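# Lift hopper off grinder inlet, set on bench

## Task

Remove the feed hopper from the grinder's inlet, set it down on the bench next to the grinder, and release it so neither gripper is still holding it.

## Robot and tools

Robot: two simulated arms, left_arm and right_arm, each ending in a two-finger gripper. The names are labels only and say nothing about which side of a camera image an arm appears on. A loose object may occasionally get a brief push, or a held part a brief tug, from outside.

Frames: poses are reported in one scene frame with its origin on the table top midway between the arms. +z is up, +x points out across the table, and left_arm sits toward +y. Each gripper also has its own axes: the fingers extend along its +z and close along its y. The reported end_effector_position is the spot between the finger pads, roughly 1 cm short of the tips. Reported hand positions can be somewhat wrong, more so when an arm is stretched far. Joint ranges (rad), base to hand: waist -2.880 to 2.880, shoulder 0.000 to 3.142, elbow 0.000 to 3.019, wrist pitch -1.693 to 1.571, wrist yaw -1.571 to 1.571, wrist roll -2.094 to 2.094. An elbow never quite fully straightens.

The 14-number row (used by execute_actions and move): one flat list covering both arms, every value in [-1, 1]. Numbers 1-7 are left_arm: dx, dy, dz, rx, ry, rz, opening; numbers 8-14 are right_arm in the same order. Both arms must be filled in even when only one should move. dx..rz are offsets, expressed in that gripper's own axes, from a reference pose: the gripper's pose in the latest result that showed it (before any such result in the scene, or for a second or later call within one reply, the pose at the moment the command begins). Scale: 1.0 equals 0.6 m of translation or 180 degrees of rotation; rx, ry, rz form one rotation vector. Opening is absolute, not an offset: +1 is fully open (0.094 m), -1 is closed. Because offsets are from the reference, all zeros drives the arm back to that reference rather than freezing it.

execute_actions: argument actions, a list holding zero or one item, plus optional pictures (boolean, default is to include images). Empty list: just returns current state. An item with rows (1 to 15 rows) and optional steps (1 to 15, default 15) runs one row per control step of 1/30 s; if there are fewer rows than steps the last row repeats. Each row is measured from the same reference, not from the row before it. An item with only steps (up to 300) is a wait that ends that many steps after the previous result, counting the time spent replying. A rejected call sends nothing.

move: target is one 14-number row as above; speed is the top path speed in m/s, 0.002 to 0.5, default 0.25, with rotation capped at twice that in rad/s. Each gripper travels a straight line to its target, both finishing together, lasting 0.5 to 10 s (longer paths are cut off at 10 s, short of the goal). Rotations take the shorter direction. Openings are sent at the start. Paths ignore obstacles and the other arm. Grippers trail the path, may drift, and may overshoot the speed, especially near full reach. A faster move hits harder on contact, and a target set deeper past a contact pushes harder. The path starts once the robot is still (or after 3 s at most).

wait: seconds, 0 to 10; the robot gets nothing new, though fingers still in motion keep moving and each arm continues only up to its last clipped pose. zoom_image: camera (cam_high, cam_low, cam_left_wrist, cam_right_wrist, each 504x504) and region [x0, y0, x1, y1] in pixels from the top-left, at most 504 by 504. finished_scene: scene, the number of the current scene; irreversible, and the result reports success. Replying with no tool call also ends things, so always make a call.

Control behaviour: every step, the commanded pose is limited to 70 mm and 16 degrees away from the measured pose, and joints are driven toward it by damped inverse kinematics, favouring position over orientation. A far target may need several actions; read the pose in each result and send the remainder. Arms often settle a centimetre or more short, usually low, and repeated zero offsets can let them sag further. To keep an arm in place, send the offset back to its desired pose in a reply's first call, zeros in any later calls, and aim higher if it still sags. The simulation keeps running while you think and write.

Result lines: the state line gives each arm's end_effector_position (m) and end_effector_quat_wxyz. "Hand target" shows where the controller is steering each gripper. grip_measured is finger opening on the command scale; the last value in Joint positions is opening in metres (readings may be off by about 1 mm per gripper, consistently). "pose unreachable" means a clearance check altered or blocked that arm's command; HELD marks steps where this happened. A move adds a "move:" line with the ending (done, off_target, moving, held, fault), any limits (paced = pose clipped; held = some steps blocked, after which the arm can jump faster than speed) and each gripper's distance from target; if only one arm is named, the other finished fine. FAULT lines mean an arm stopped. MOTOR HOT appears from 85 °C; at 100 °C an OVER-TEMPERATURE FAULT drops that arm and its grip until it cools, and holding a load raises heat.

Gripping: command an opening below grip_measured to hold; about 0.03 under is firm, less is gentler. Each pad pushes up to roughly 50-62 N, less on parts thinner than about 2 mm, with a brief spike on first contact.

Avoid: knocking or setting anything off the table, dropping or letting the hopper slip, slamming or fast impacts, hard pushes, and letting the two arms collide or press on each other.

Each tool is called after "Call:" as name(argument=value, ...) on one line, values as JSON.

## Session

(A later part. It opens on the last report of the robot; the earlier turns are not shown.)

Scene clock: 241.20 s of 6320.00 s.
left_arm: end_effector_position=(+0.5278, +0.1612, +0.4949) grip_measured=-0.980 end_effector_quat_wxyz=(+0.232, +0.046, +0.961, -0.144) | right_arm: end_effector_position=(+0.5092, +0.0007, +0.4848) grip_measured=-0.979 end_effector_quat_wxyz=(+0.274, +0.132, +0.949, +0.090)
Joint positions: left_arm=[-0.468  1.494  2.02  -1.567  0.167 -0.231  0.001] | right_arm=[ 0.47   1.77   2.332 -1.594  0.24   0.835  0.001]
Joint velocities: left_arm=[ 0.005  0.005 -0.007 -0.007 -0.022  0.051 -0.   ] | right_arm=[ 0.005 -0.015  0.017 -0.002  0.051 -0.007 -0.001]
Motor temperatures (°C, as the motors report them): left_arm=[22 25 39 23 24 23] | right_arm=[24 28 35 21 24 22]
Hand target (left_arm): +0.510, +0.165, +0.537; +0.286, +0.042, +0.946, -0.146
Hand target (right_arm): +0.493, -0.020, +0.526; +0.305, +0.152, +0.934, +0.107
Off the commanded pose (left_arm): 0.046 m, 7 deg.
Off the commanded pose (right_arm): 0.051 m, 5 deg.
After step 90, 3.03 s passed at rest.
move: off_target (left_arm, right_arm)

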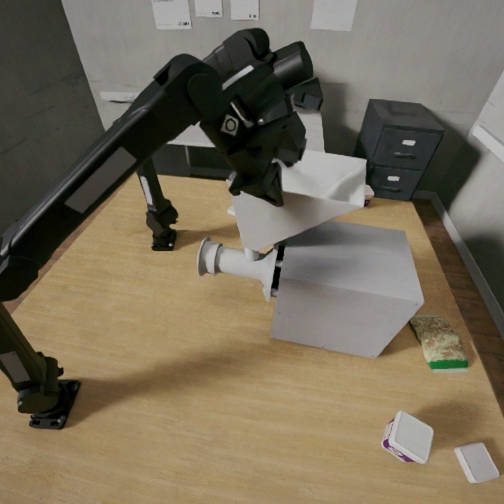

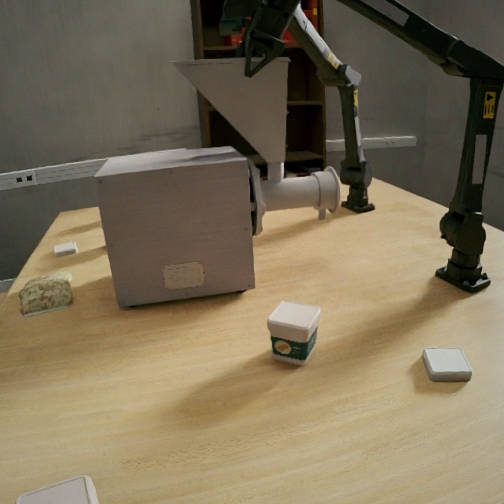

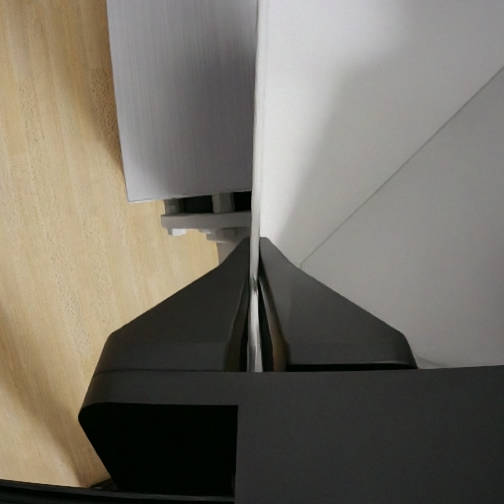

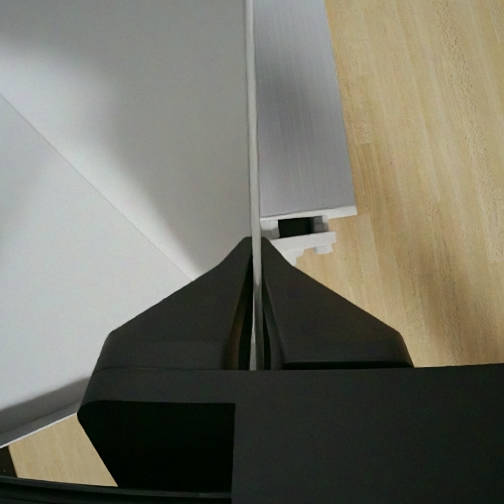

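Call:
execute_actions(actions=[{"rows": [[-0.028,-0.0445,-0.089,0,-0.035,0,-1, -0.025,-0.021,-0.061,-0.012,-0.02,0.01,-1]], "steps": 15}], pictures=false)

Scene clock: 254.57 s of 6320.00 s.
left_arm: end_effector_position=(+0.5262, +0.1568, +0.4997) grip_measured=-0.980 end_effector_quat_wxyz=(+0.234, +0.047, +0.962, -0.136) | right_arm: end_effector_position=(+0.5084, -0.0031, +0.4853) grip_measured=-0.979 end_effector_quat_wxyz=(+0.276, +0.131, +0.947, +0.097)
Joint positions: left_arm=[-0.485  1.502  2.044 -1.582  0.141 -0.241  0.001] | right_arm=[ 0.462  1.747  2.295 -1.567  0.229  0.829  0.001]
Joint velocities: left_arm=[-0.024  0.005 -0.012 -0.012  0.081 -0.007 -0.001] | right_arm=[-0.015  0.005  0.007 -0.002  0.022 -0.066 -0.001]
Motor temperatures (°C, as the motors report them): left_arm=[22 26 36 23 25 23] | right_arm=[24 29 33 21 25 22]
Hand target (left_arm): +0.513, +0.153, +0.553; +0.286, +0.038, +0.946, -0.148
Hand target (right_arm): +0.499, -0.020, +0.518; +0.304, +0.145, +0.935, +0.109
Off the commanded pose (left_arm): 0.056 m, 6 deg.
Off the commanded pose (right_arm): 0.039 m, 4 deg.
Steps of this call (steps 1 to 90: nothing new was sent; then 9.87 s passed at rest; steps 91 to 105: all 15 steps of this action). Readings (end_effector_position):
91: left_arm (+0.5273, +0.1610, +0.4960) | right_arm (+0.5095, +0.0012, +0.4840)
92: left_arm (+0.5270, +0.1606, +0.4963) | right_arm (+0.5093, +0.0007, +0.4843)
94: left_arm (+0.5264, +0.1575, +0.4985) | right_arm (+0.5085, -0.0022, +0.4848)
98: left_arm (+0.5262, +0.1568, +0.4998) | right_arm (+0.5083, -0.0029, +0.4853)
105: the state above

Call:
execute_actions(actions=[{"rows": [[-0.034,-0.036,-0.088,0,-0.035,0,-1, -0.032,-0.010,-0.063,-0.010,-0.02,0.008,-1],[-0.034,-0.036,-0.088,0,-0.035,0,-1, -0.032,-0.010,-0.063,-0.010,-0.02,0.008,-1],[-0.034,-0.036,-0.088,0,-0.035,0,-1, -0.032,-0.010,-0.063,-0.010,-0.02,0.008,-1],[-0.040,-0.035,-0.085,0,-0.035,0,-1, -0.038,-0.008,-0.060,-0.010,-0.02,0.008,-1],[-0.040,-0.035,-0.085,0,-0.035,0,-1, -0.038,-0.008,-0.060,-0.010,-0.02,0.008,-1],[-0.040,-0.035,-0.085,0,-0.035,0,-1, -0.038,-0.008,-0.060,-0.010,-0.02,0.008,-1],[-0.046,-0.034,-0.082,0,-0.035,0,-1, -0.043,-0.007,-0.056,-0.010,-0.02,0.008,-1],[-0.046,-0.034,-0.082,0,-0.035,0,-1, -0.043,-0.007,-0.056,-0.010,-0.02,0.008,-1],[-0.046,-0.034,-0.082,0,-0.035,0,-1, -0.043,-0.007,-0.056,-0.010,-0.02,0.008,-1],[-0.052,-0.033,-0.079,0,-0.035,0,-1, -0.049,-0.006,-0.053,-0.010,-0.02,0.008,-1],[-0.052,-0.033,-0.079,0,-0.035,0,-1, -0.049,-0.006,-0.053,-0.010,-0.02,0.008,-1],[-0.052,-0.033,-0.079,0,-0.035,0,-1, -0.049,-0.006,-0.053,-0.010,-0.02,0.008,-1],[-0.058,-0.032,-0.077,0,-0.035,0,-1, -0.054,-0.004,-0.049,-0.010,-0.02,0.008,-1]], "steps": 15}], pictures=false)

Scene clock: 263.93 s of 6320.00 s.
left_arm: end_effector_position=(+0.5324, +0.1524, +0.5024) grip_measured=-0.980 end_effector_quat_wxyz=(+0.224, +0.049, +0.965, -0.129) | right_arm: end_effector_position=(+0.5138, -0.0071, +0.4861) grip_measured=-0.979 end_effector_quat_wxyz=(+0.271, +0.136, +0.947, +0.104)
Joint positions: left_arm=[-0.493  1.548  2.115 -1.632  0.131 -0.24   0.001] | right_arm=[ 0.446  1.756  2.312 -1.572  0.206  0.828  0.001]
Joint velocities: left_arm=[ 0.005  0.073  0.081 -0.095  0.037  0.007 -0.001] | right_arm=[-0.034  0.034  0.071 -0.061 -0.037  0.007 -0.   ]
Motor temperatures (°C, as the motors report them): left_arm=[22 26 39 23 25 23] | right_arm=[24 29 32 21 25 22]
Hand target (left_arm): +0.530, +0.153, +0.558; +0.288, +0.039, +0.947, -0.140
Hand target (right_arm): +0.516, -0.020, +0.523; +0.307, +0.143, +0.934, +0.113
Off the commanded pose (left_arm): 0.057 m, 8 deg.
Off the commanded pose (right_arm): 0.041 m, 4 deg.
Steps of this call (steps 1 to 90: nothing new was sent; then 5.87 s passed at rest; steps 91 to 105: all 15 steps of this action). Readings (end_effector_position):
91: left_arm (+0.5261, +0.1569, +0.5001) | right_arm (+0.5083, -0.0029, +0.4852)
92: left_arm (+0.5262, +0.1565, +0.5002) | right_arm (+0.5086, -0.0033, +0.4852)
94: left_arm (+0.5276, +0.1552, +0.5006) | right_arm (+0.5095, -0.0046, +0.4850)
98: left_arm (+0.5295, +0.1537, +0.5012) | right_arm (+0.5107, -0.0064, +0.4852)
105: the state above

Call:
execute_actions(actions=[{"rows": [[-0.045,-0.022,-0.099,0,-0.04,0,-1, -0.047,0.010,-0.074,-0.008,-0.022,0.006,-1]], "steps": 15}])

Scene clock: 267.90 s of 6320.00 s.
left_arm: end_effector_position=(+0.5302, +0.1519, +0.5277) grip_measured=-0.982 end_effector_quat_wxyz=(+0.238, +0.048, +0.961, -0.131) | right_arm: end_effector_position=(+0.5119, -0.0076, +0.5113) grip_measured=-0.980 end_effector_quat_wxyz=(+0.278, +0.137, +0.945, +0.110)
Joint positions: left_arm=[-0.498  1.568  2.21  -1.676  0.125 -0.247  0.001] | right_arm=[ 0.447  1.794  2.44  -1.643  0.207  0.829  0.001]
Joint velocities: left_arm=[-0.005  0.015  0.012 -0.002 -0.051 -0.007 -0.   ] | right_arm=[-0.005  0.024  0.012 -0.042 -0.007  0.007  0.   ]
Motor temperatures (°C, as the motors report them): left_arm=[22 26 40 23 25 23] | right_arm=[24 28 33 21 26 22]
Hand target (left_arm): +0.528, +0.156, +0.568; +0.285, +0.039, +0.949, -0.132
Hand target (right_arm): +0.513, -0.017, +0.538; +0.305, +0.146, +0.934, +0.115
Off the commanded pose (left_arm): 0.041 m, 6 deg.
Off the commanded pose (right_arm): 0.028 m, 3 deg.
Steps of this call (steps 1 to 90: nothing new was sent; then 0.47 s passed at rest; steps 91 to 105: all 15 steps of this action). Readings (end_effector_position):
91: left_arm (+0.5321, +0.1527, +0.5033) | right_arm (+0.5137, -0.0075, +0.4875)
92: left_arm (+0.5328, +0.1527, +0.5054) | right_arm (+0.5145, -0.0070, +0.4890)
94: left_arm (+0.5325, +0.1529, +0.5111) | right_arm (+0.5145, -0.0070, +0.4950)
98: left_arm (+0.5303, +0.1530, +0.5219) | right_arm (+0.5124, -0.0070, +0.5060)
105: the state above

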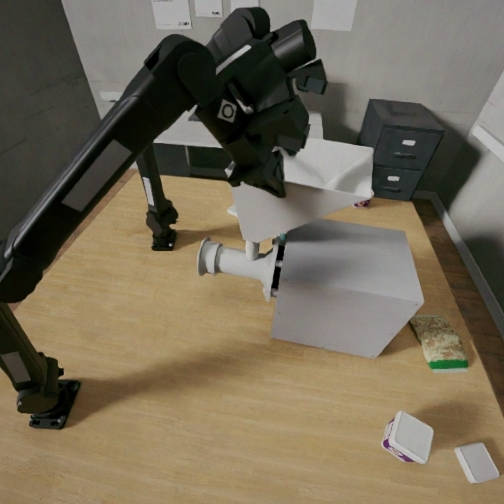

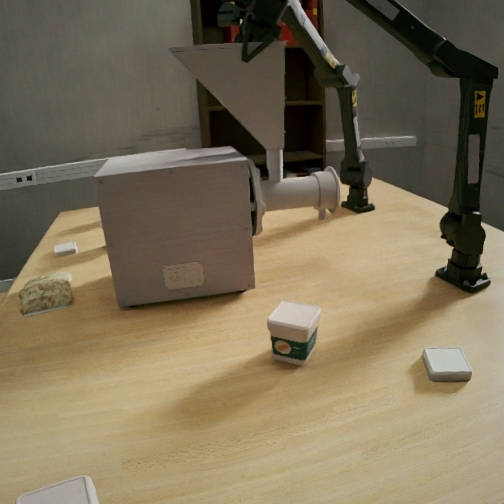

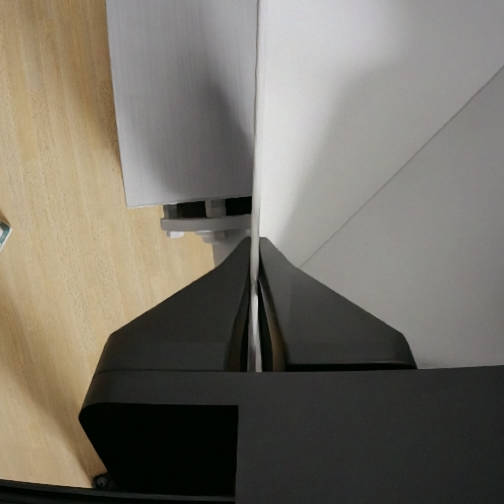

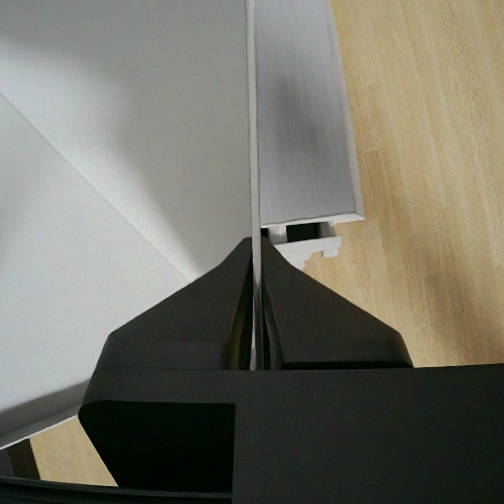

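Call:
execute_actions(actions=[{"rows": [[-0.032,-0.014,-0.068,0,-0.03,0,-1, -0.030,0.002,-0.046,-0.006,-0.018,0.005,-1],[-0.034,-0.015,-0.072,0,-0.03,0,-1, -0.032,0.003,-0.050,-0.006,-0.018,0.005,-1],[-0.036,-0.016,-0.076,0,-0.03,0,-1, -0.034,0.004,-0.054,-0.006,-0.018,0.005,-1],[-0.038,-0.017,-0.080,0,-0.03,0,-1, -0.036,0.005,-0.058,-0.006,-0.018,0.005,-1],[-0.040,-0.018,-0.084,0,-0.03,0,-1, -0.039,0.006,-0.062,-0.006,-0.018,0.005,-1],[-0.042,-0.019,-0.088,0,-0.03,0,-1, -0.041,0.007,-0.066,-0.006,-0.018,0.005,-1],[-0.044,-0.020,-0.092,0,-0.03,0,-1, -0.044,0.008,-0.070,-0.006,-0.018,0.005,-1],[-0.047,-0.021,-0.097,0,-0.03,0,-1, -0.047,0.010,-0.074,-0.006,-0.018,0.005,-1]], "steps": 15}])

Call:
zoom_image(camera="cam_low", region=[160, 0, 360, 200])

Scene clock: 276.03 s of 6320.00 s.
left_arm: end_effector_position=(+0.5319, +0.1500, +0.5515) grip_measured=-0.983 end_effector_quat_wxyz=(+0.265, +0.049, +0.954, -0.136) | right_arm: end_effector_position=(+0.5126, -0.0091, +0.5332) grip_measured=-0.982 end_effector_quat_wxyz=(+0.288, +0.140, +0.940, +0.116)
Joint positions: left_arm=[-0.502  1.579  2.278 -1.676  0.118 -0.251  0.001] | right_arm=[ 0.446  1.839  2.572 -1.704  0.214  0.831  0.001]
Joint velocities: left_arm=[-0.024  0.005  0.071 -0.002 -0.037 -0.051  0.   ] | right_arm=[-0.015 -0.005  0.066  0.022  0.007 -0.007  0.   ]
Motor temperatures (°C, as the motors report them): left_arm=[22 26 40 23 25 23] | right_arm=[24 28 34 21 26 22]
Hand target (left_arm): +0.525, +0.156, +0.592; +0.309, +0.039, +0.940, -0.142
Hand target (right_arm): +0.510, -0.018, +0.562; +0.316, +0.143, +0.929, +0.127
Off the commanded pose (left_arm): 0.043 m, 2 deg.
Off the commanded pose (right_arm): 0.031 m, 2 deg.
joint sent to its limit (left arm) — the command would take joint 4 (wrist pitch) past its lower limit, so that joint was sent only as far as its limit.
joint sent to its limit (right arm) — the command would take joint 4 (wrist pitch) past its lower limit, so that joint was sent only as far as its limit.
Steps of this call (steps 1 to 90: nothing new was sent; then 4.63 s passed at rest; steps 91 to 105: all 15 steps of this action). Readings (end_effector_position):
91: left_arm (+0.5306, +0.1518, +0.5278) | right_arm (+0.5119, -0.0077, +0.5115)
92: left_arm (+0.5306, +0.1518, +0.5283) | right_arm (+0.5118, -0.0078, +0.5118)
94: left_arm (+0.5310, +0.1517, +0.5301) | right_arm (+0.5123, -0.0075, +0.5137)
98: left_arm (+0.5318, +0.1516, +0.5384) | right_arm (+0.5128, -0.0077, +0.5218)
105: the state above

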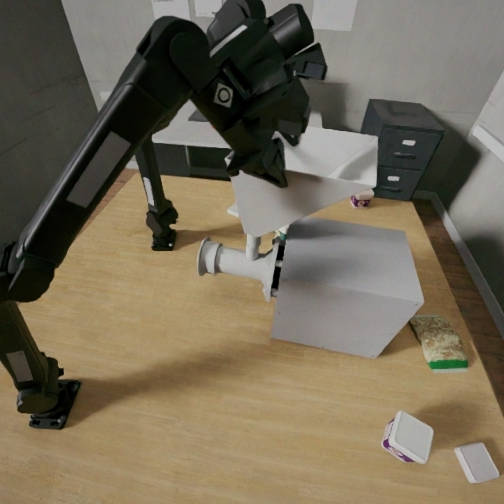

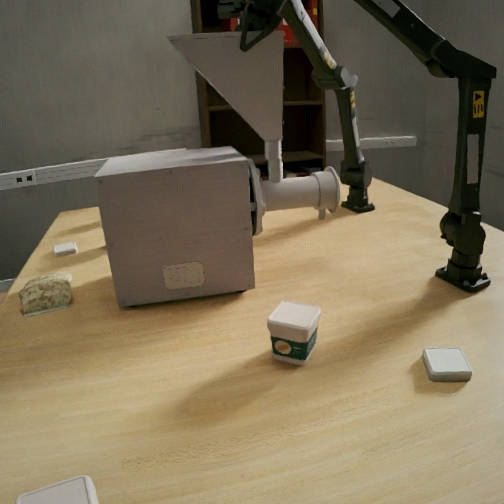

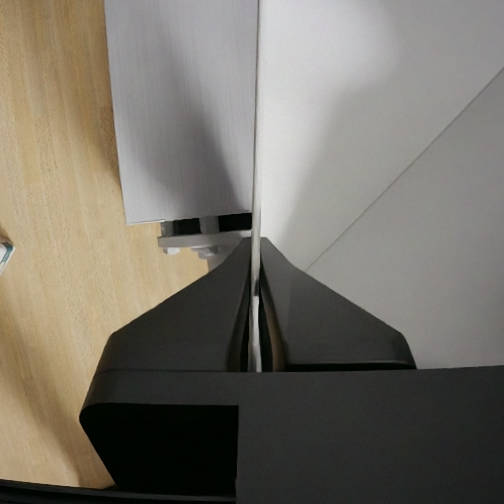

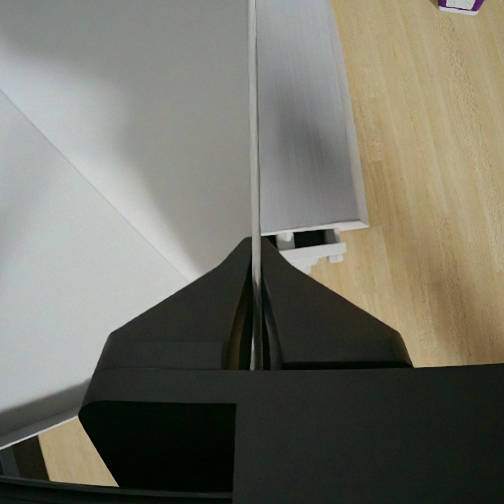

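Region (160, 0, 360, 200) of cam_low's 504x504 image, scaled by 2.520, with more detail than that image has.

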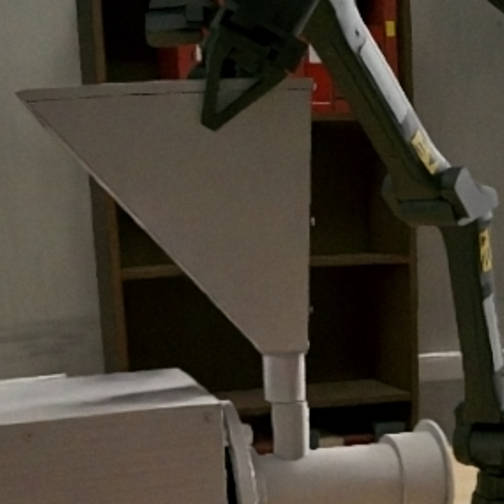

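Call:
execute_actions(actions=[{"rows": [[-0.032,-0.014,-0.068,0,-0.03,0,-1, -0.028,0.002,-0.050,-0.006,-0.02,0.005,-1],[-0.034,-0.015,-0.072,0,-0.03,0,-1, -0.030,0.003,-0.054,-0.006,-0.02,0.005,-1],[-0.036,-0.016,-0.076,0,-0.03,0,-1, -0.032,0.004,-0.058,-0.006,-0.02,0.005,-1],[-0.038,-0.017,-0.080,0,-0.03,0,-1, -0.034,0.005,-0.062,-0.006,-0.02,0.005,-1],[-0.040,-0.018,-0.084,0,-0.03,0,-1, -0.037,0.006,-0.066,-0.006,-0.02,0.005,-1],[-0.042,-0.019,-0.088,0,-0.03,0,-1, -0.039,0.007,-0.070,-0.006,-0.02,0.005,-1],[-0.044,-0.020,-0.092,0,-0.03,0,-1, -0.042,0.008,-0.074,-0.006,-0.02,0.005,-1]], "steps": 15}])

Call:
zoom_image(camera="cam_low", region=[160, 0, 360, 200])

Scene clock: 281.27 s of 6320.00 s.
left_arm: end_effector_position=(+0.5335, +0.1470, +0.5703) grip_measured=-0.983 end_effector_quat_wxyz=(+0.287, +0.055, +0.946, -0.137) | right_arm: end_effector_position=(+0.5135, -0.0120, +0.5511) grip_measured=-0.982 end_effector_quat_wxyz=(+0.310, +0.141, +0.932, +0.122)
Joint positions: left_arm=[-0.51   1.592  2.337 -1.676  0.107 -0.244  0.001] | right_arm=[ 0.447  1.846  2.623 -1.704  0.234  0.824  0.001]
Joint velocities: left_arm=[ 0.005  0.005  0.022 -0.007  0.022  0.022  0.   ] | right_arm=[-0.005 -0.005  0.007  0.012 -0.037 -0.022 -0.   ]
Motor temperatures (°C, as the motors report them): left_arm=[22 26 40 23 25 23] | right_arm=[24 28 34 21 26 22]
Hand target (left_arm): +0.524, +0.155, +0.612; +0.331, +0.040, +0.931, -0.145
Hand target (right_arm): +0.506, -0.021, +0.581; +0.336, +0.145, +0.920, +0.138
Off the commanded pose (left_arm): 0.044 m, 3 deg.
Off the commanded pose (right_arm): 0.033 m, 1 deg.
joint sent to its limit (left arm) — the command would take joint 4 (wrist pitch) past its lower limit, so that joint was sent only as far as its limit.
joint sent to its limit (right arm) — the command would take joint 4 (wrist pitch) past its lower limit, so that joint was sent only as far as its limit.
Steps of this call (steps 1 to 90: nothing new was sent; then 1.73 s passed at rest; steps 91 to 105: all 15 steps of this action). Readings (end_effector_position):
91: left_arm (+0.5340, +0.1496, +0.5505) | right_arm (+0.5143, -0.0097, +0.5325)
92: left_arm (+0.5342, +0.1494, +0.5510) | right_arm (+0.5144, -0.0099, +0.5328)
94: left_arm (+0.5348, +0.1487, +0.5527) | right_arm (+0.5144, -0.0106, +0.5348)
98: left_arm (+0.5351, +0.1479, +0.5610) | right_arm (+0.5146, -0.0113, +0.5426)
105: the state above

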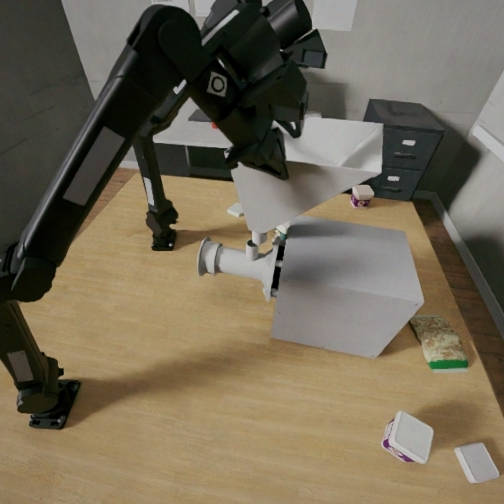

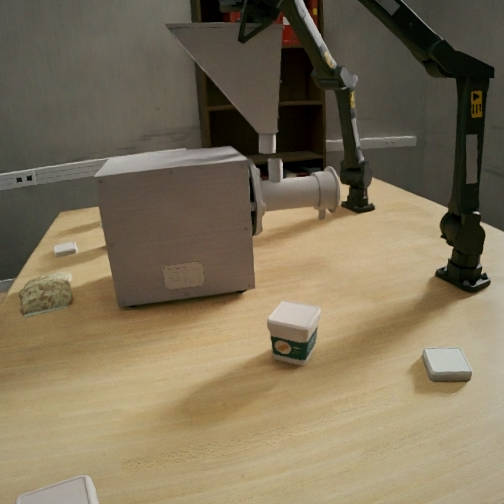

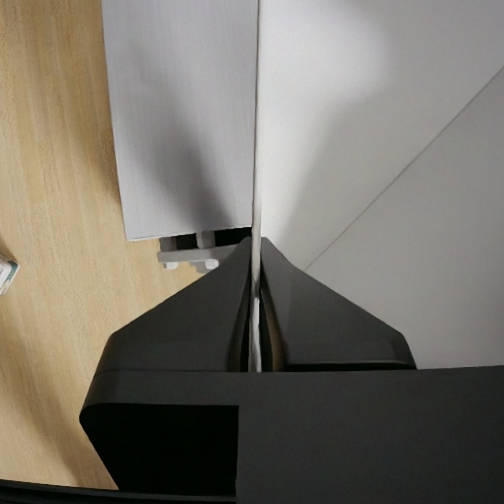

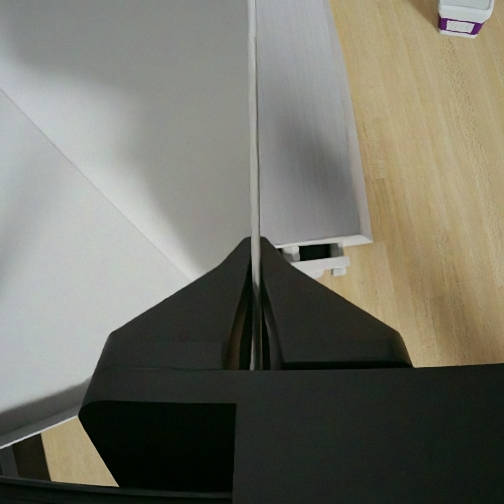

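Region (160, 0, 360, 200) of cam_low's 504x504 image, scaled by 2.520, with more detail than that image has.

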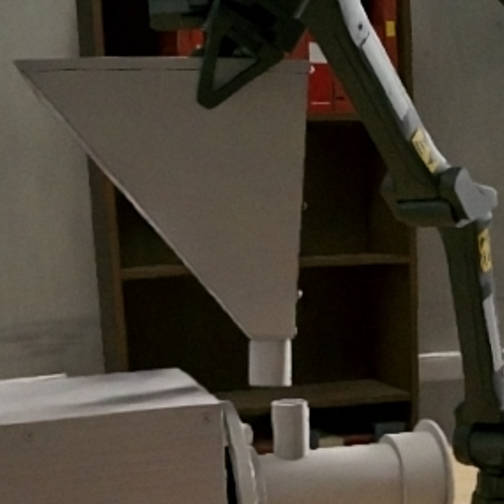

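Call:
execute_actions(actions=[{"rows": [[-0.023,-0.010,-0.068,0,-0.03,0,-1, -0.021,-0.004,-0.051,-0.01,-0.018,0,-1],[-0.020,-0.015,-0.069,0,-0.03,0,-1, -0.020,-0.009,-0.054,-0.01,-0.018,0,-1],[-0.016,-0.022,-0.070,0,-0.03,0,-1, -0.018,-0.016,-0.058,-0.01,-0.018,0,-1],[-0.012,-0.030,-0.071,0,-0.03,0,-1, -0.016,-0.024,-0.063,-0.01,-0.018,0,-1],[-0.007,-0.038,-0.072,0,-0.03,0,-1, -0.014,-0.032,-0.067,-0.01,-0.018,0,-1],[-0.002,-0.047,-0.073,0,-0.03,0,-1, -0.012,-0.040,-0.072,-0.01,-0.018,0,-1],[0.003,-0.055,-0.074,0,-0.03,0,-1, -0.010,-0.048,-0.077,-0.01,-0.018,0,-1],[0.008,-0.064,-0.075,0,-0.03,0,-1, -0.008,-0.057,-0.082,-0.01,-0.018,0,-1],[0.013,-0.072,-0.076,0,-0.03,0,-1, -0.006,-0.065,-0.087,-0.01,-0.018,0,-1],[0.017,-0.080,-0.077,0,-0.03,0,-1, -0.004,-0.073,-0.091,-0.01,-0.018,0,-1],[0.021,-0.087,-0.078,0,-0.03,0,-1, -0.002,-0.080,-0.095,-0.01,-0.018,0,-1],[0.025,-0.093,-0.078,0,-0.03,0,-1, -0.001,-0.086,-0.099,-0.01,-0.018,0,-1],[0.0275,-0.098,-0.079,0,-0.03,0,-1, 0.0,-0.090,-0.101,-0.01,-0.018,0,-1]], "steps": 15}])

Scene clock: 304.20 s of 6320.00 s.
left_arm: end_effector_position=(+0.5085, +0.0899, +0.5687) grip_measured=-0.983 end_effector_quat_wxyz=(+0.285, +0.073, +0.947, -0.131) | right_arm: end_effector_position=(+0.4835, -0.0674, +0.5483) grip_measured=-0.982 end_effector_quat_wxyz=(+0.308, +0.159, +0.931, +0.114)
Joint positions: left_arm=[-0.657  1.592  2.336 -1.676  0.022 -0.325  0.001] | right_arm=[ 0.391  1.629  2.301 -1.606  0.22   0.811  0.001]
Joint velocities: left_arm=[-0.327 -0.044  0.002 -0.007 -0.037 -0.33   0.   ] | right_arm=[-0.112 -0.366 -0.349 -0.012 -0.007 -0.198 -0.001]
Motor temperatures (°C, as the motors report them): left_arm=[22 26 41 23 25 23] | right_arm=[24 28 35 21 25 22]
Hand target (left_arm): +0.484, +0.105, +0.612; +0.331, +0.048, +0.932, -0.142
Hand target (right_arm): +0.467, -0.073, +0.578; +0.337, +0.141, +0.922, +0.132
Off the commanded pose (left_arm): 0.052 m, 6 deg.
Off the commanded pose (right_arm): 0.037 m, 5 deg.
Steps of this call (steps 1 to 90: nothing new was sent; then 19.43 s passed at rest; steps 91 to 105: all 15 steps of this action). Readings (end_effector_position):
91: left_arm (+0.5351, +0.1469, +0.5685) | right_arm (+0.5147, -0.0118, +0.5495)
92: left_arm (+0.5350, +0.1467, +0.5684) | right_arm (+0.5151, -0.0117, +0.5482)
94: left_arm (+0.5348, +0.1459, +0.5682) | right_arm (+0.5154, -0.0125, +0.5458)
98: left_arm (+0.5305, +0.1346, +0.5677) | right_arm (+0.5096, -0.0235, +0.5434)
105: the state above

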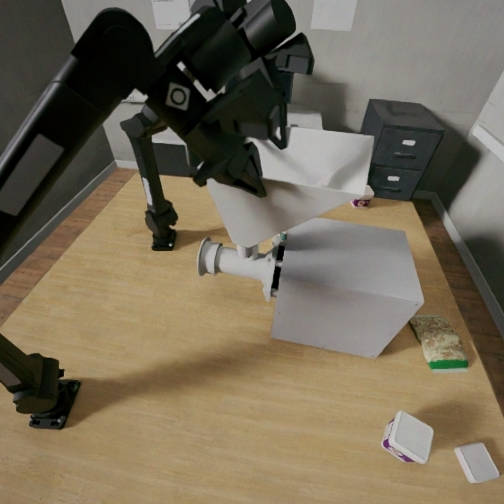

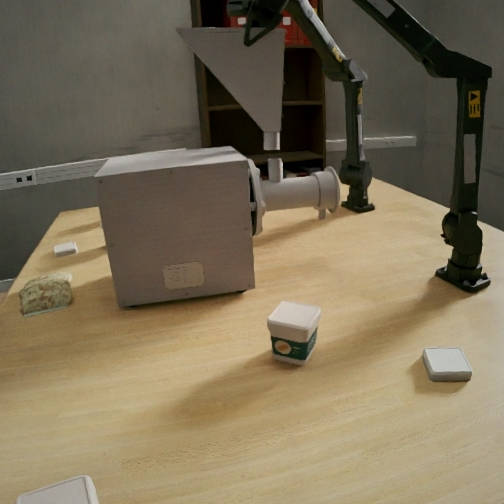

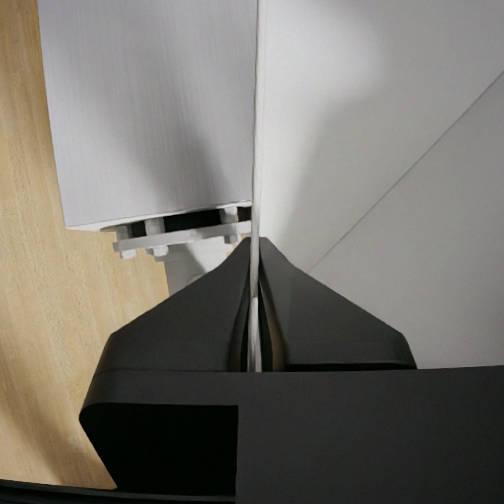

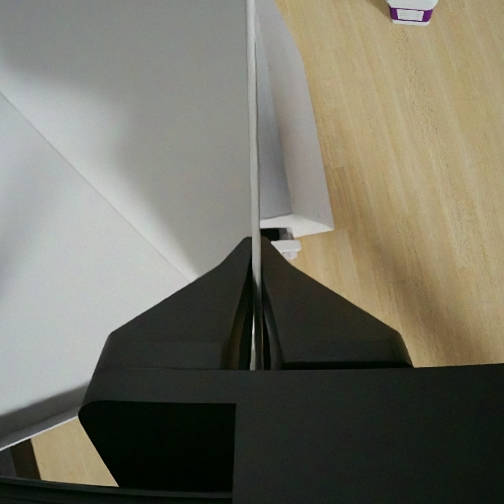

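Call:
move(target=[0.143,-0.331,0.090,0,-0.01,0,-1, 0.039,-0.371,-0.046,0,-0.01,0,-1], speed=0.08)

Scene clock: 316.37 s of 6320.00 s.
left_arm: end_effector_position=(+0.4248, -0.1062, +0.4876) grip_measured=-0.980 end_effector_quat_wxyz=(+0.263, +0.076, +0.956, -0.111) | right_arm: end_effector_position=(+0.4012, -0.2633, +0.4607) grip_measured=-0.980 end_effector_quat_wxyz=(+0.279, +0.169, +0.937, +0.125)
Joint positions: left_arm=[-1.107  1.678  2.216 -1.576 -0.236 -0.698  0.001] | right_arm=[-0.041  1.139  1.566 -1.38  -0.074  0.495  0.001]
Joint velocities: left_arm=[ 0.005 -0.015 -0.012 -0.007  0.007  0.051 -0.   ] | right_arm=[-0.005  0.005  0.002 -0.007 -0.022 -0.007  0.   ]
Motor temperatures (°C, as the motors report them): left_arm=[22 27 38 23 25 23] | right_arm=[24 28 33 22 25 22]
Hand target (left_arm): +0.422, -0.112, +0.521; +0.300, +0.070, +0.942, -0.135
Hand target (right_arm): +0.402, -0.270, +0.482; +0.316, +0.164, +0.927, +0.118
Off the commanded pose (left_arm): 0.031 m, 5 deg.
Off the commanded pose (right_arm): 0.028 m, 5 deg.
After step 90, 6.03 s passed at rest.
move: off_target (left_arm, right_arm)

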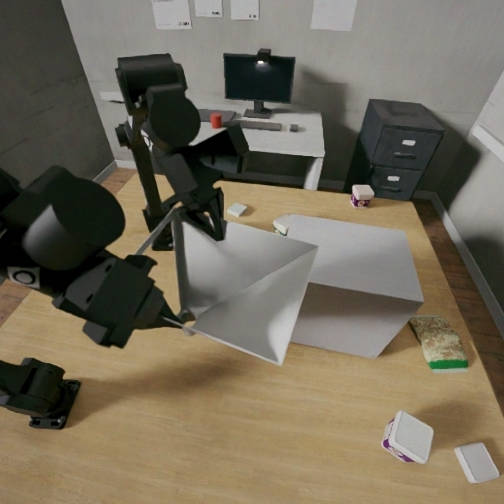

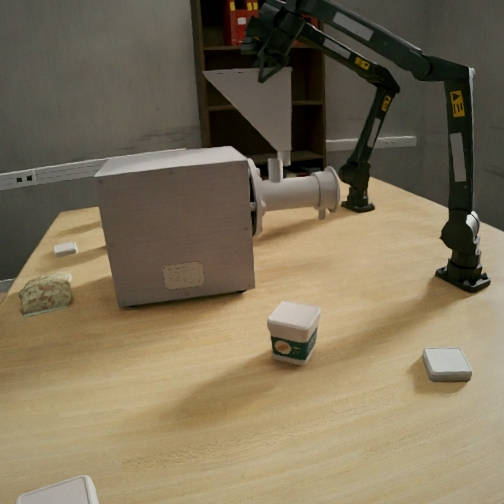

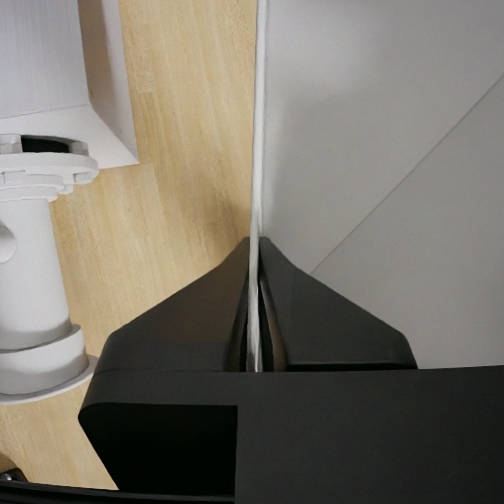

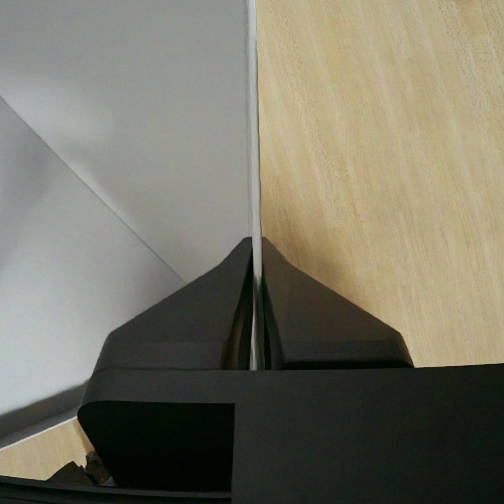

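Call:
move(target=[0.294,0.010,0.339,-0.019,0.2715,-0.058,-1, 0.247,-0.204,0.286,0.066,0.265,0.053,-1], speed=0.1)

Scene clock: 331.60 s of 6320.00 s.
left_arm: end_effector_position=(+0.3825, -0.1368, +0.2206) grip_measured=-0.981 end_effector_quat_wxyz=(-0.156, +0.004, +0.984, -0.082) | right_arm: end_effector_position=(+0.3530, -0.2930, +0.2014) grip_measured=-0.981 end_effector_quat_wxyz=(-0.153, +0.191, +0.964, +0.106)
Joint positions: left_arm=[-1.028  1.922  1.903 -1.642  0.343 -0.819  0.001] | right_arm=[-0.191  1.476  1.261 -1.632 -0.256  0.32   0.001]
Joint velocities: left_arm=[-0.015 -0.015 -0.022 -0.002  0.022  0.022  0.001] | right_arm=[0.005 0.015 0.022 0.007 0.037 0.037 0.   ]
Motor temperatures (°C, as the motors report them): left_arm=[22 27 38 23 26 23] | right_arm=[24 27 33 22 26 22]
Hand target (left_arm): +0.371, -0.137, +0.223; -0.164, +0.026, +0.983, -0.072
Hand target (right_arm): +0.354, -0.292, +0.213; -0.154, +0.201, +0.962, +0.105
Off the commanded pose (left_arm): 0.009 m, 3 deg.
Off the commanded pose (right_arm): 0.009 m, 2 deg.
joint sent to its limit (left arm) — the command would take joint 4 (wrist pitch) past its lower limit, so that joint was sent only as far as its limit.
After step 90, 7.47 s passed at rest.
move: off_target (left_arm)

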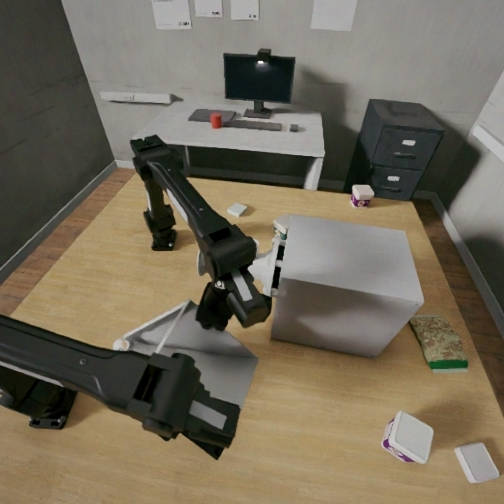

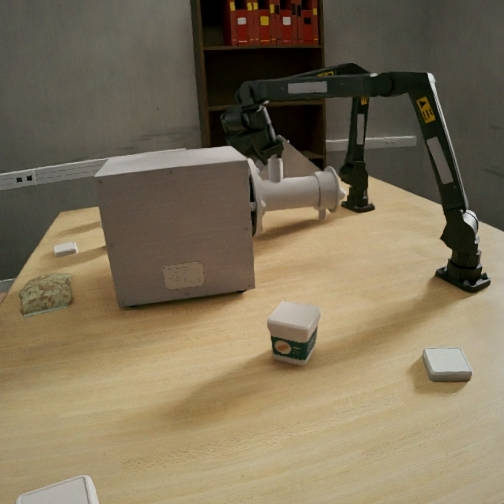

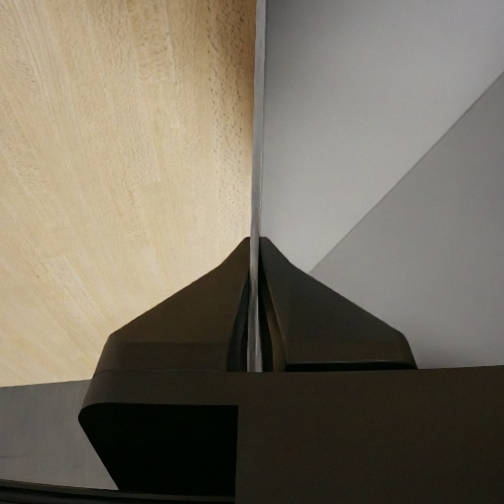

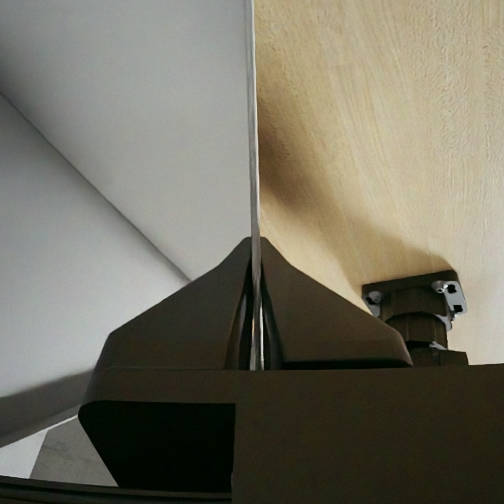

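Call:
zoom_image(camera="cam_high", region=[20, 230, 300, 490])

Call:
zoom_image(camera="cam_low", region=[220, 90, 400, 260])

Region (20, 230, 300, 490) of cam_high's 504x504 image, scaled by 1.800, with more detail than that image has; it fills the top 468 rows of this view, and the rest is white.

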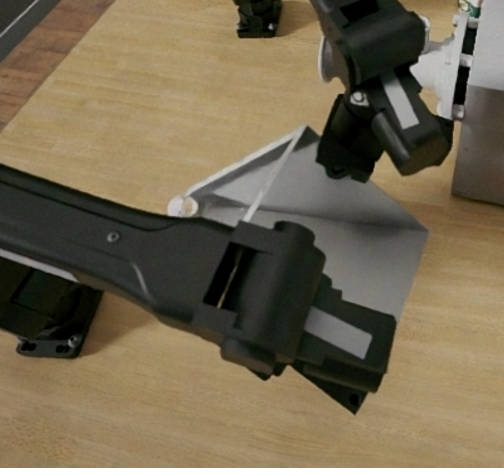

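Region (220, 90, 400, 260) of cam_low's 504x504 image, scaled by 2.800, with more detail than that image has.

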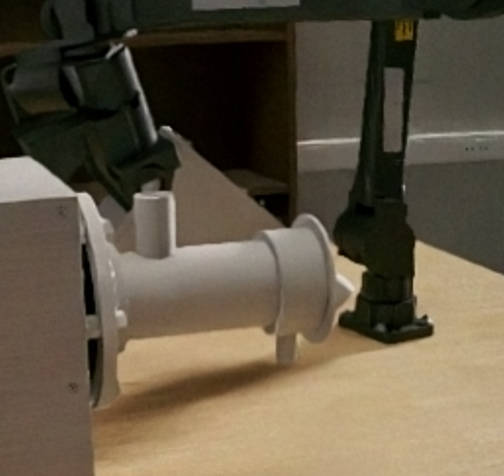

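Call:
move(target=[-0.023,0.012,0.070,0,0,0,-1, -0.025,-0.011,0.070,0,0,0,-1], speed=0.03)

Call:
zoom_image(camera="cam_low", region=[220, 90, 400, 260])

Scene clock: 339.27 s of 6320.00 s.
left_arm: end_effector_position=(+0.3806, -0.1351, +0.1727) grip_measured=-0.982 end_effector_quat_wxyz=(-0.161, +0.000, +0.984, -0.082) | right_arm: end_effector_position=(+0.3493, -0.2917, +0.1522) grip_measured=-0.981 end_effector_quat_wxyz=(-0.158, +0.191, +0.963, +0.109)
Joint positions: left_arm=[-1.026  1.931  1.788 -1.526  0.35  -0.823  0.001] | right_arm=[-0.192  1.509  1.16  -1.508 -0.264  0.317  0.001]
Joint velocities: left_arm=[-0.015  0.005  0.007  0.002  0.007  0.022 -0.   ] | right_arm=[-0.005 -0.005 -0.012 -0.007 -0.022 -0.022  0.   ]
Motor temperatures (°C, as the motors report them): left_arm=[22 27 37 23 25 23] | right_arm=[24 27 33 22 25 22]
Hand target (left_arm): +0.382, -0.136, +0.176; -0.156, +0.004, +0.984, -0.082
Hand target (right_arm): +0.354, -0.292, +0.157; -0.153, +0.191, +0.964, +0.106
Off the commanded pose (left_arm): 0.004 m, 1 deg.
Off the commanded pose (right_arm): 0.006 m, 1 deg.
After step 90, 2.87 s passed at rest.
move: done

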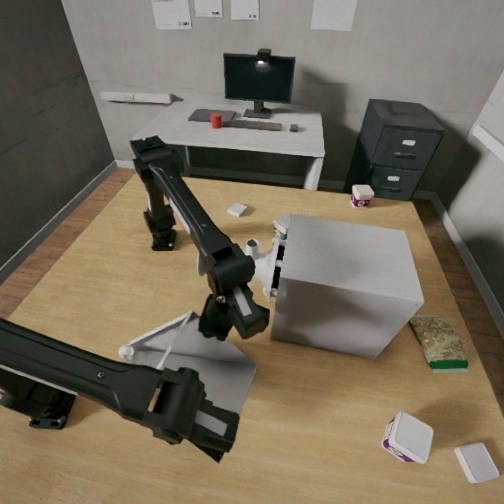

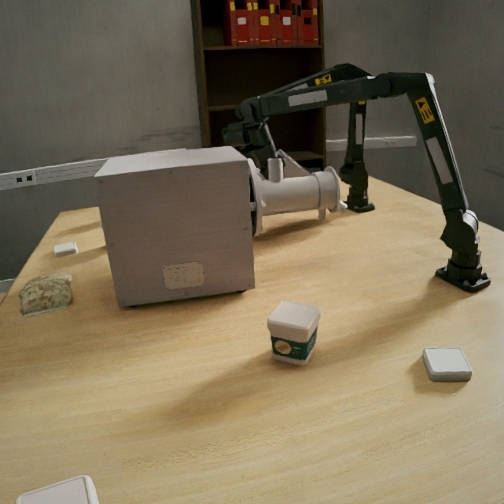

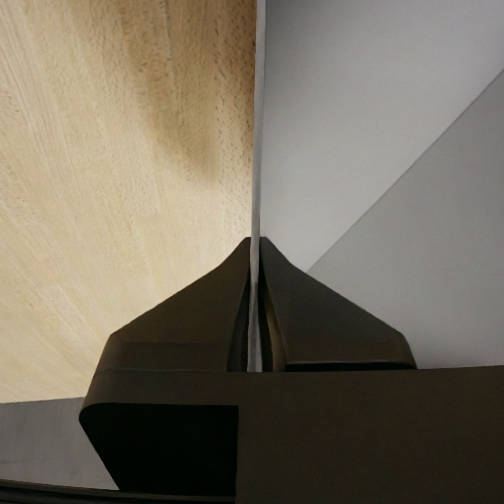

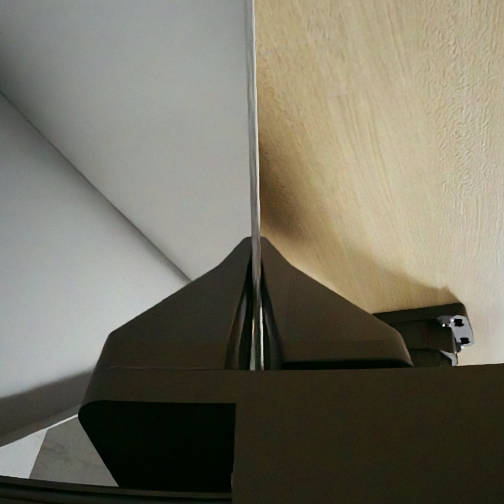

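Region (220, 90, 400, 260) of cam_low's 504x504 image, scaled by 2.800, with more detail than that image has.

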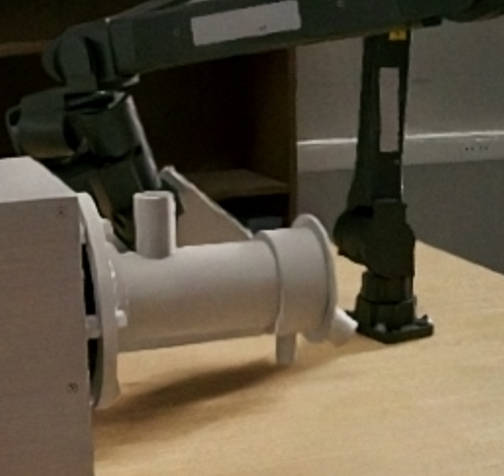

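Call:
move(target=[-0.013,0.007,0.039,0,0,0,-1, -0.014,-0.006,0.039,0,0,0,-1], speed=0.015)

Call:
zoom_image(camera="cam_low", region=[220, 90, 400, 260])

Scene clock: 343.07 s of 6320.00 s.
left_arm: end_effector_position=(+0.3782, -0.1337, +0.1451) grip_measured=-0.983 end_effector_quat_wxyz=(-0.165, -0.001, +0.983, -0.081) | right_arm: end_effector_position=(+0.3459, -0.2903, +0.1240) grip_measured=-0.981 end_effector_quat_wxyz=(-0.162, +0.191, +0.962, +0.112)
Joint positions: left_arm=[-1.026  1.941  1.73  -1.464  0.356 -0.823  0.001] | right_arm=[-0.192  1.533  1.106 -1.436 -0.271  0.316  0.001]
Joint velocities: left_arm=[ 0.015 -0.005 -0.007  0.002 -0.007  0.066 -0.001] | right_arm=[-0.005 -0.005 -0.007  0.002 -0.022 -0.051 -0.   ]
Motor temperatures (°C, as the motors report them): left_arm=[22 28 37 23 25 23] | right_arm=[24 27 33 21 25 22]
Hand target (left_arm): +0.380, -0.135, +0.148; -0.161, +0.000, +0.984, -0.082
Hand target (right_arm): +0.350, -0.291, +0.127; -0.158, +0.191, +0.963, +0.109
Off the commanded pose (left_arm): 0.004 m, 1 deg.
Off the commanded pose (right_arm): 0.005 m, 1 deg.
move: done

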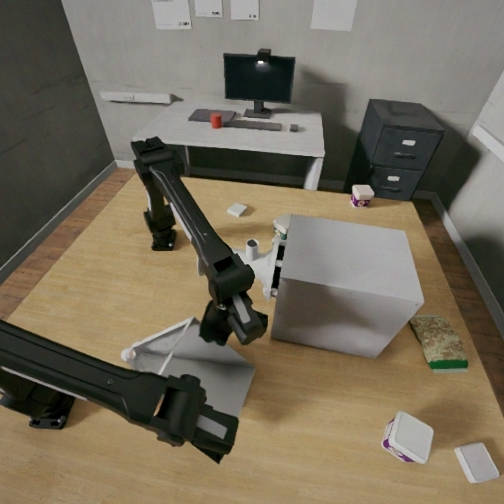

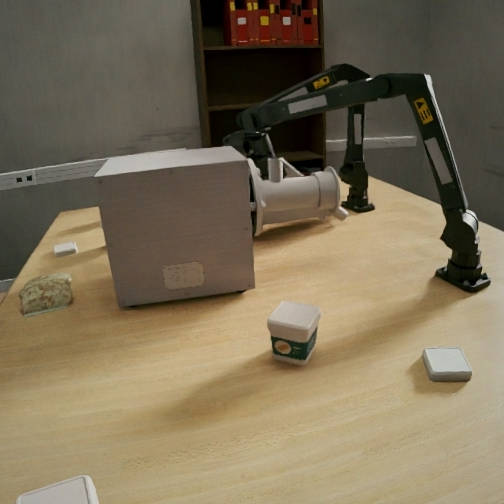

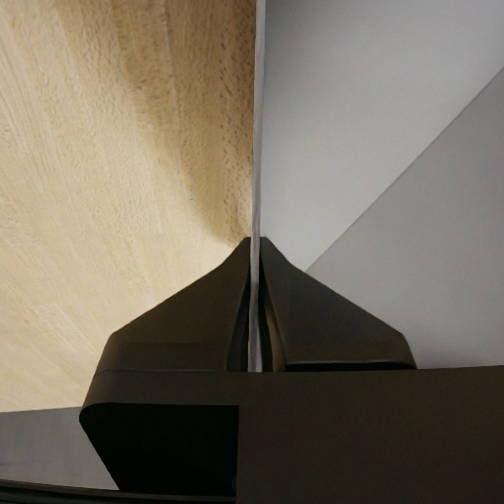

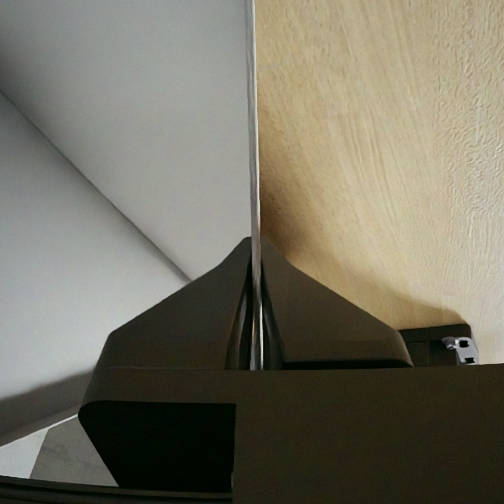

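Region (220, 90, 400, 260) of cam_low's 504x504 image, scaled by 2.800, with more detail than that image has.

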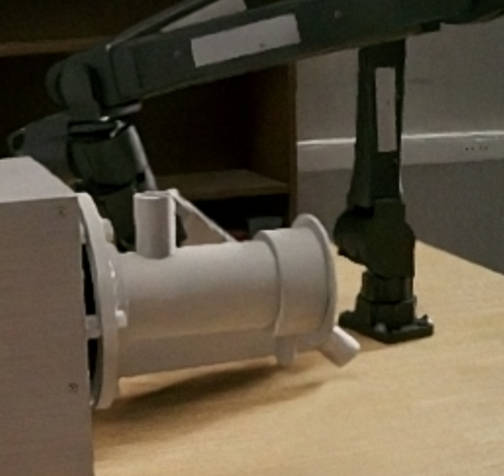

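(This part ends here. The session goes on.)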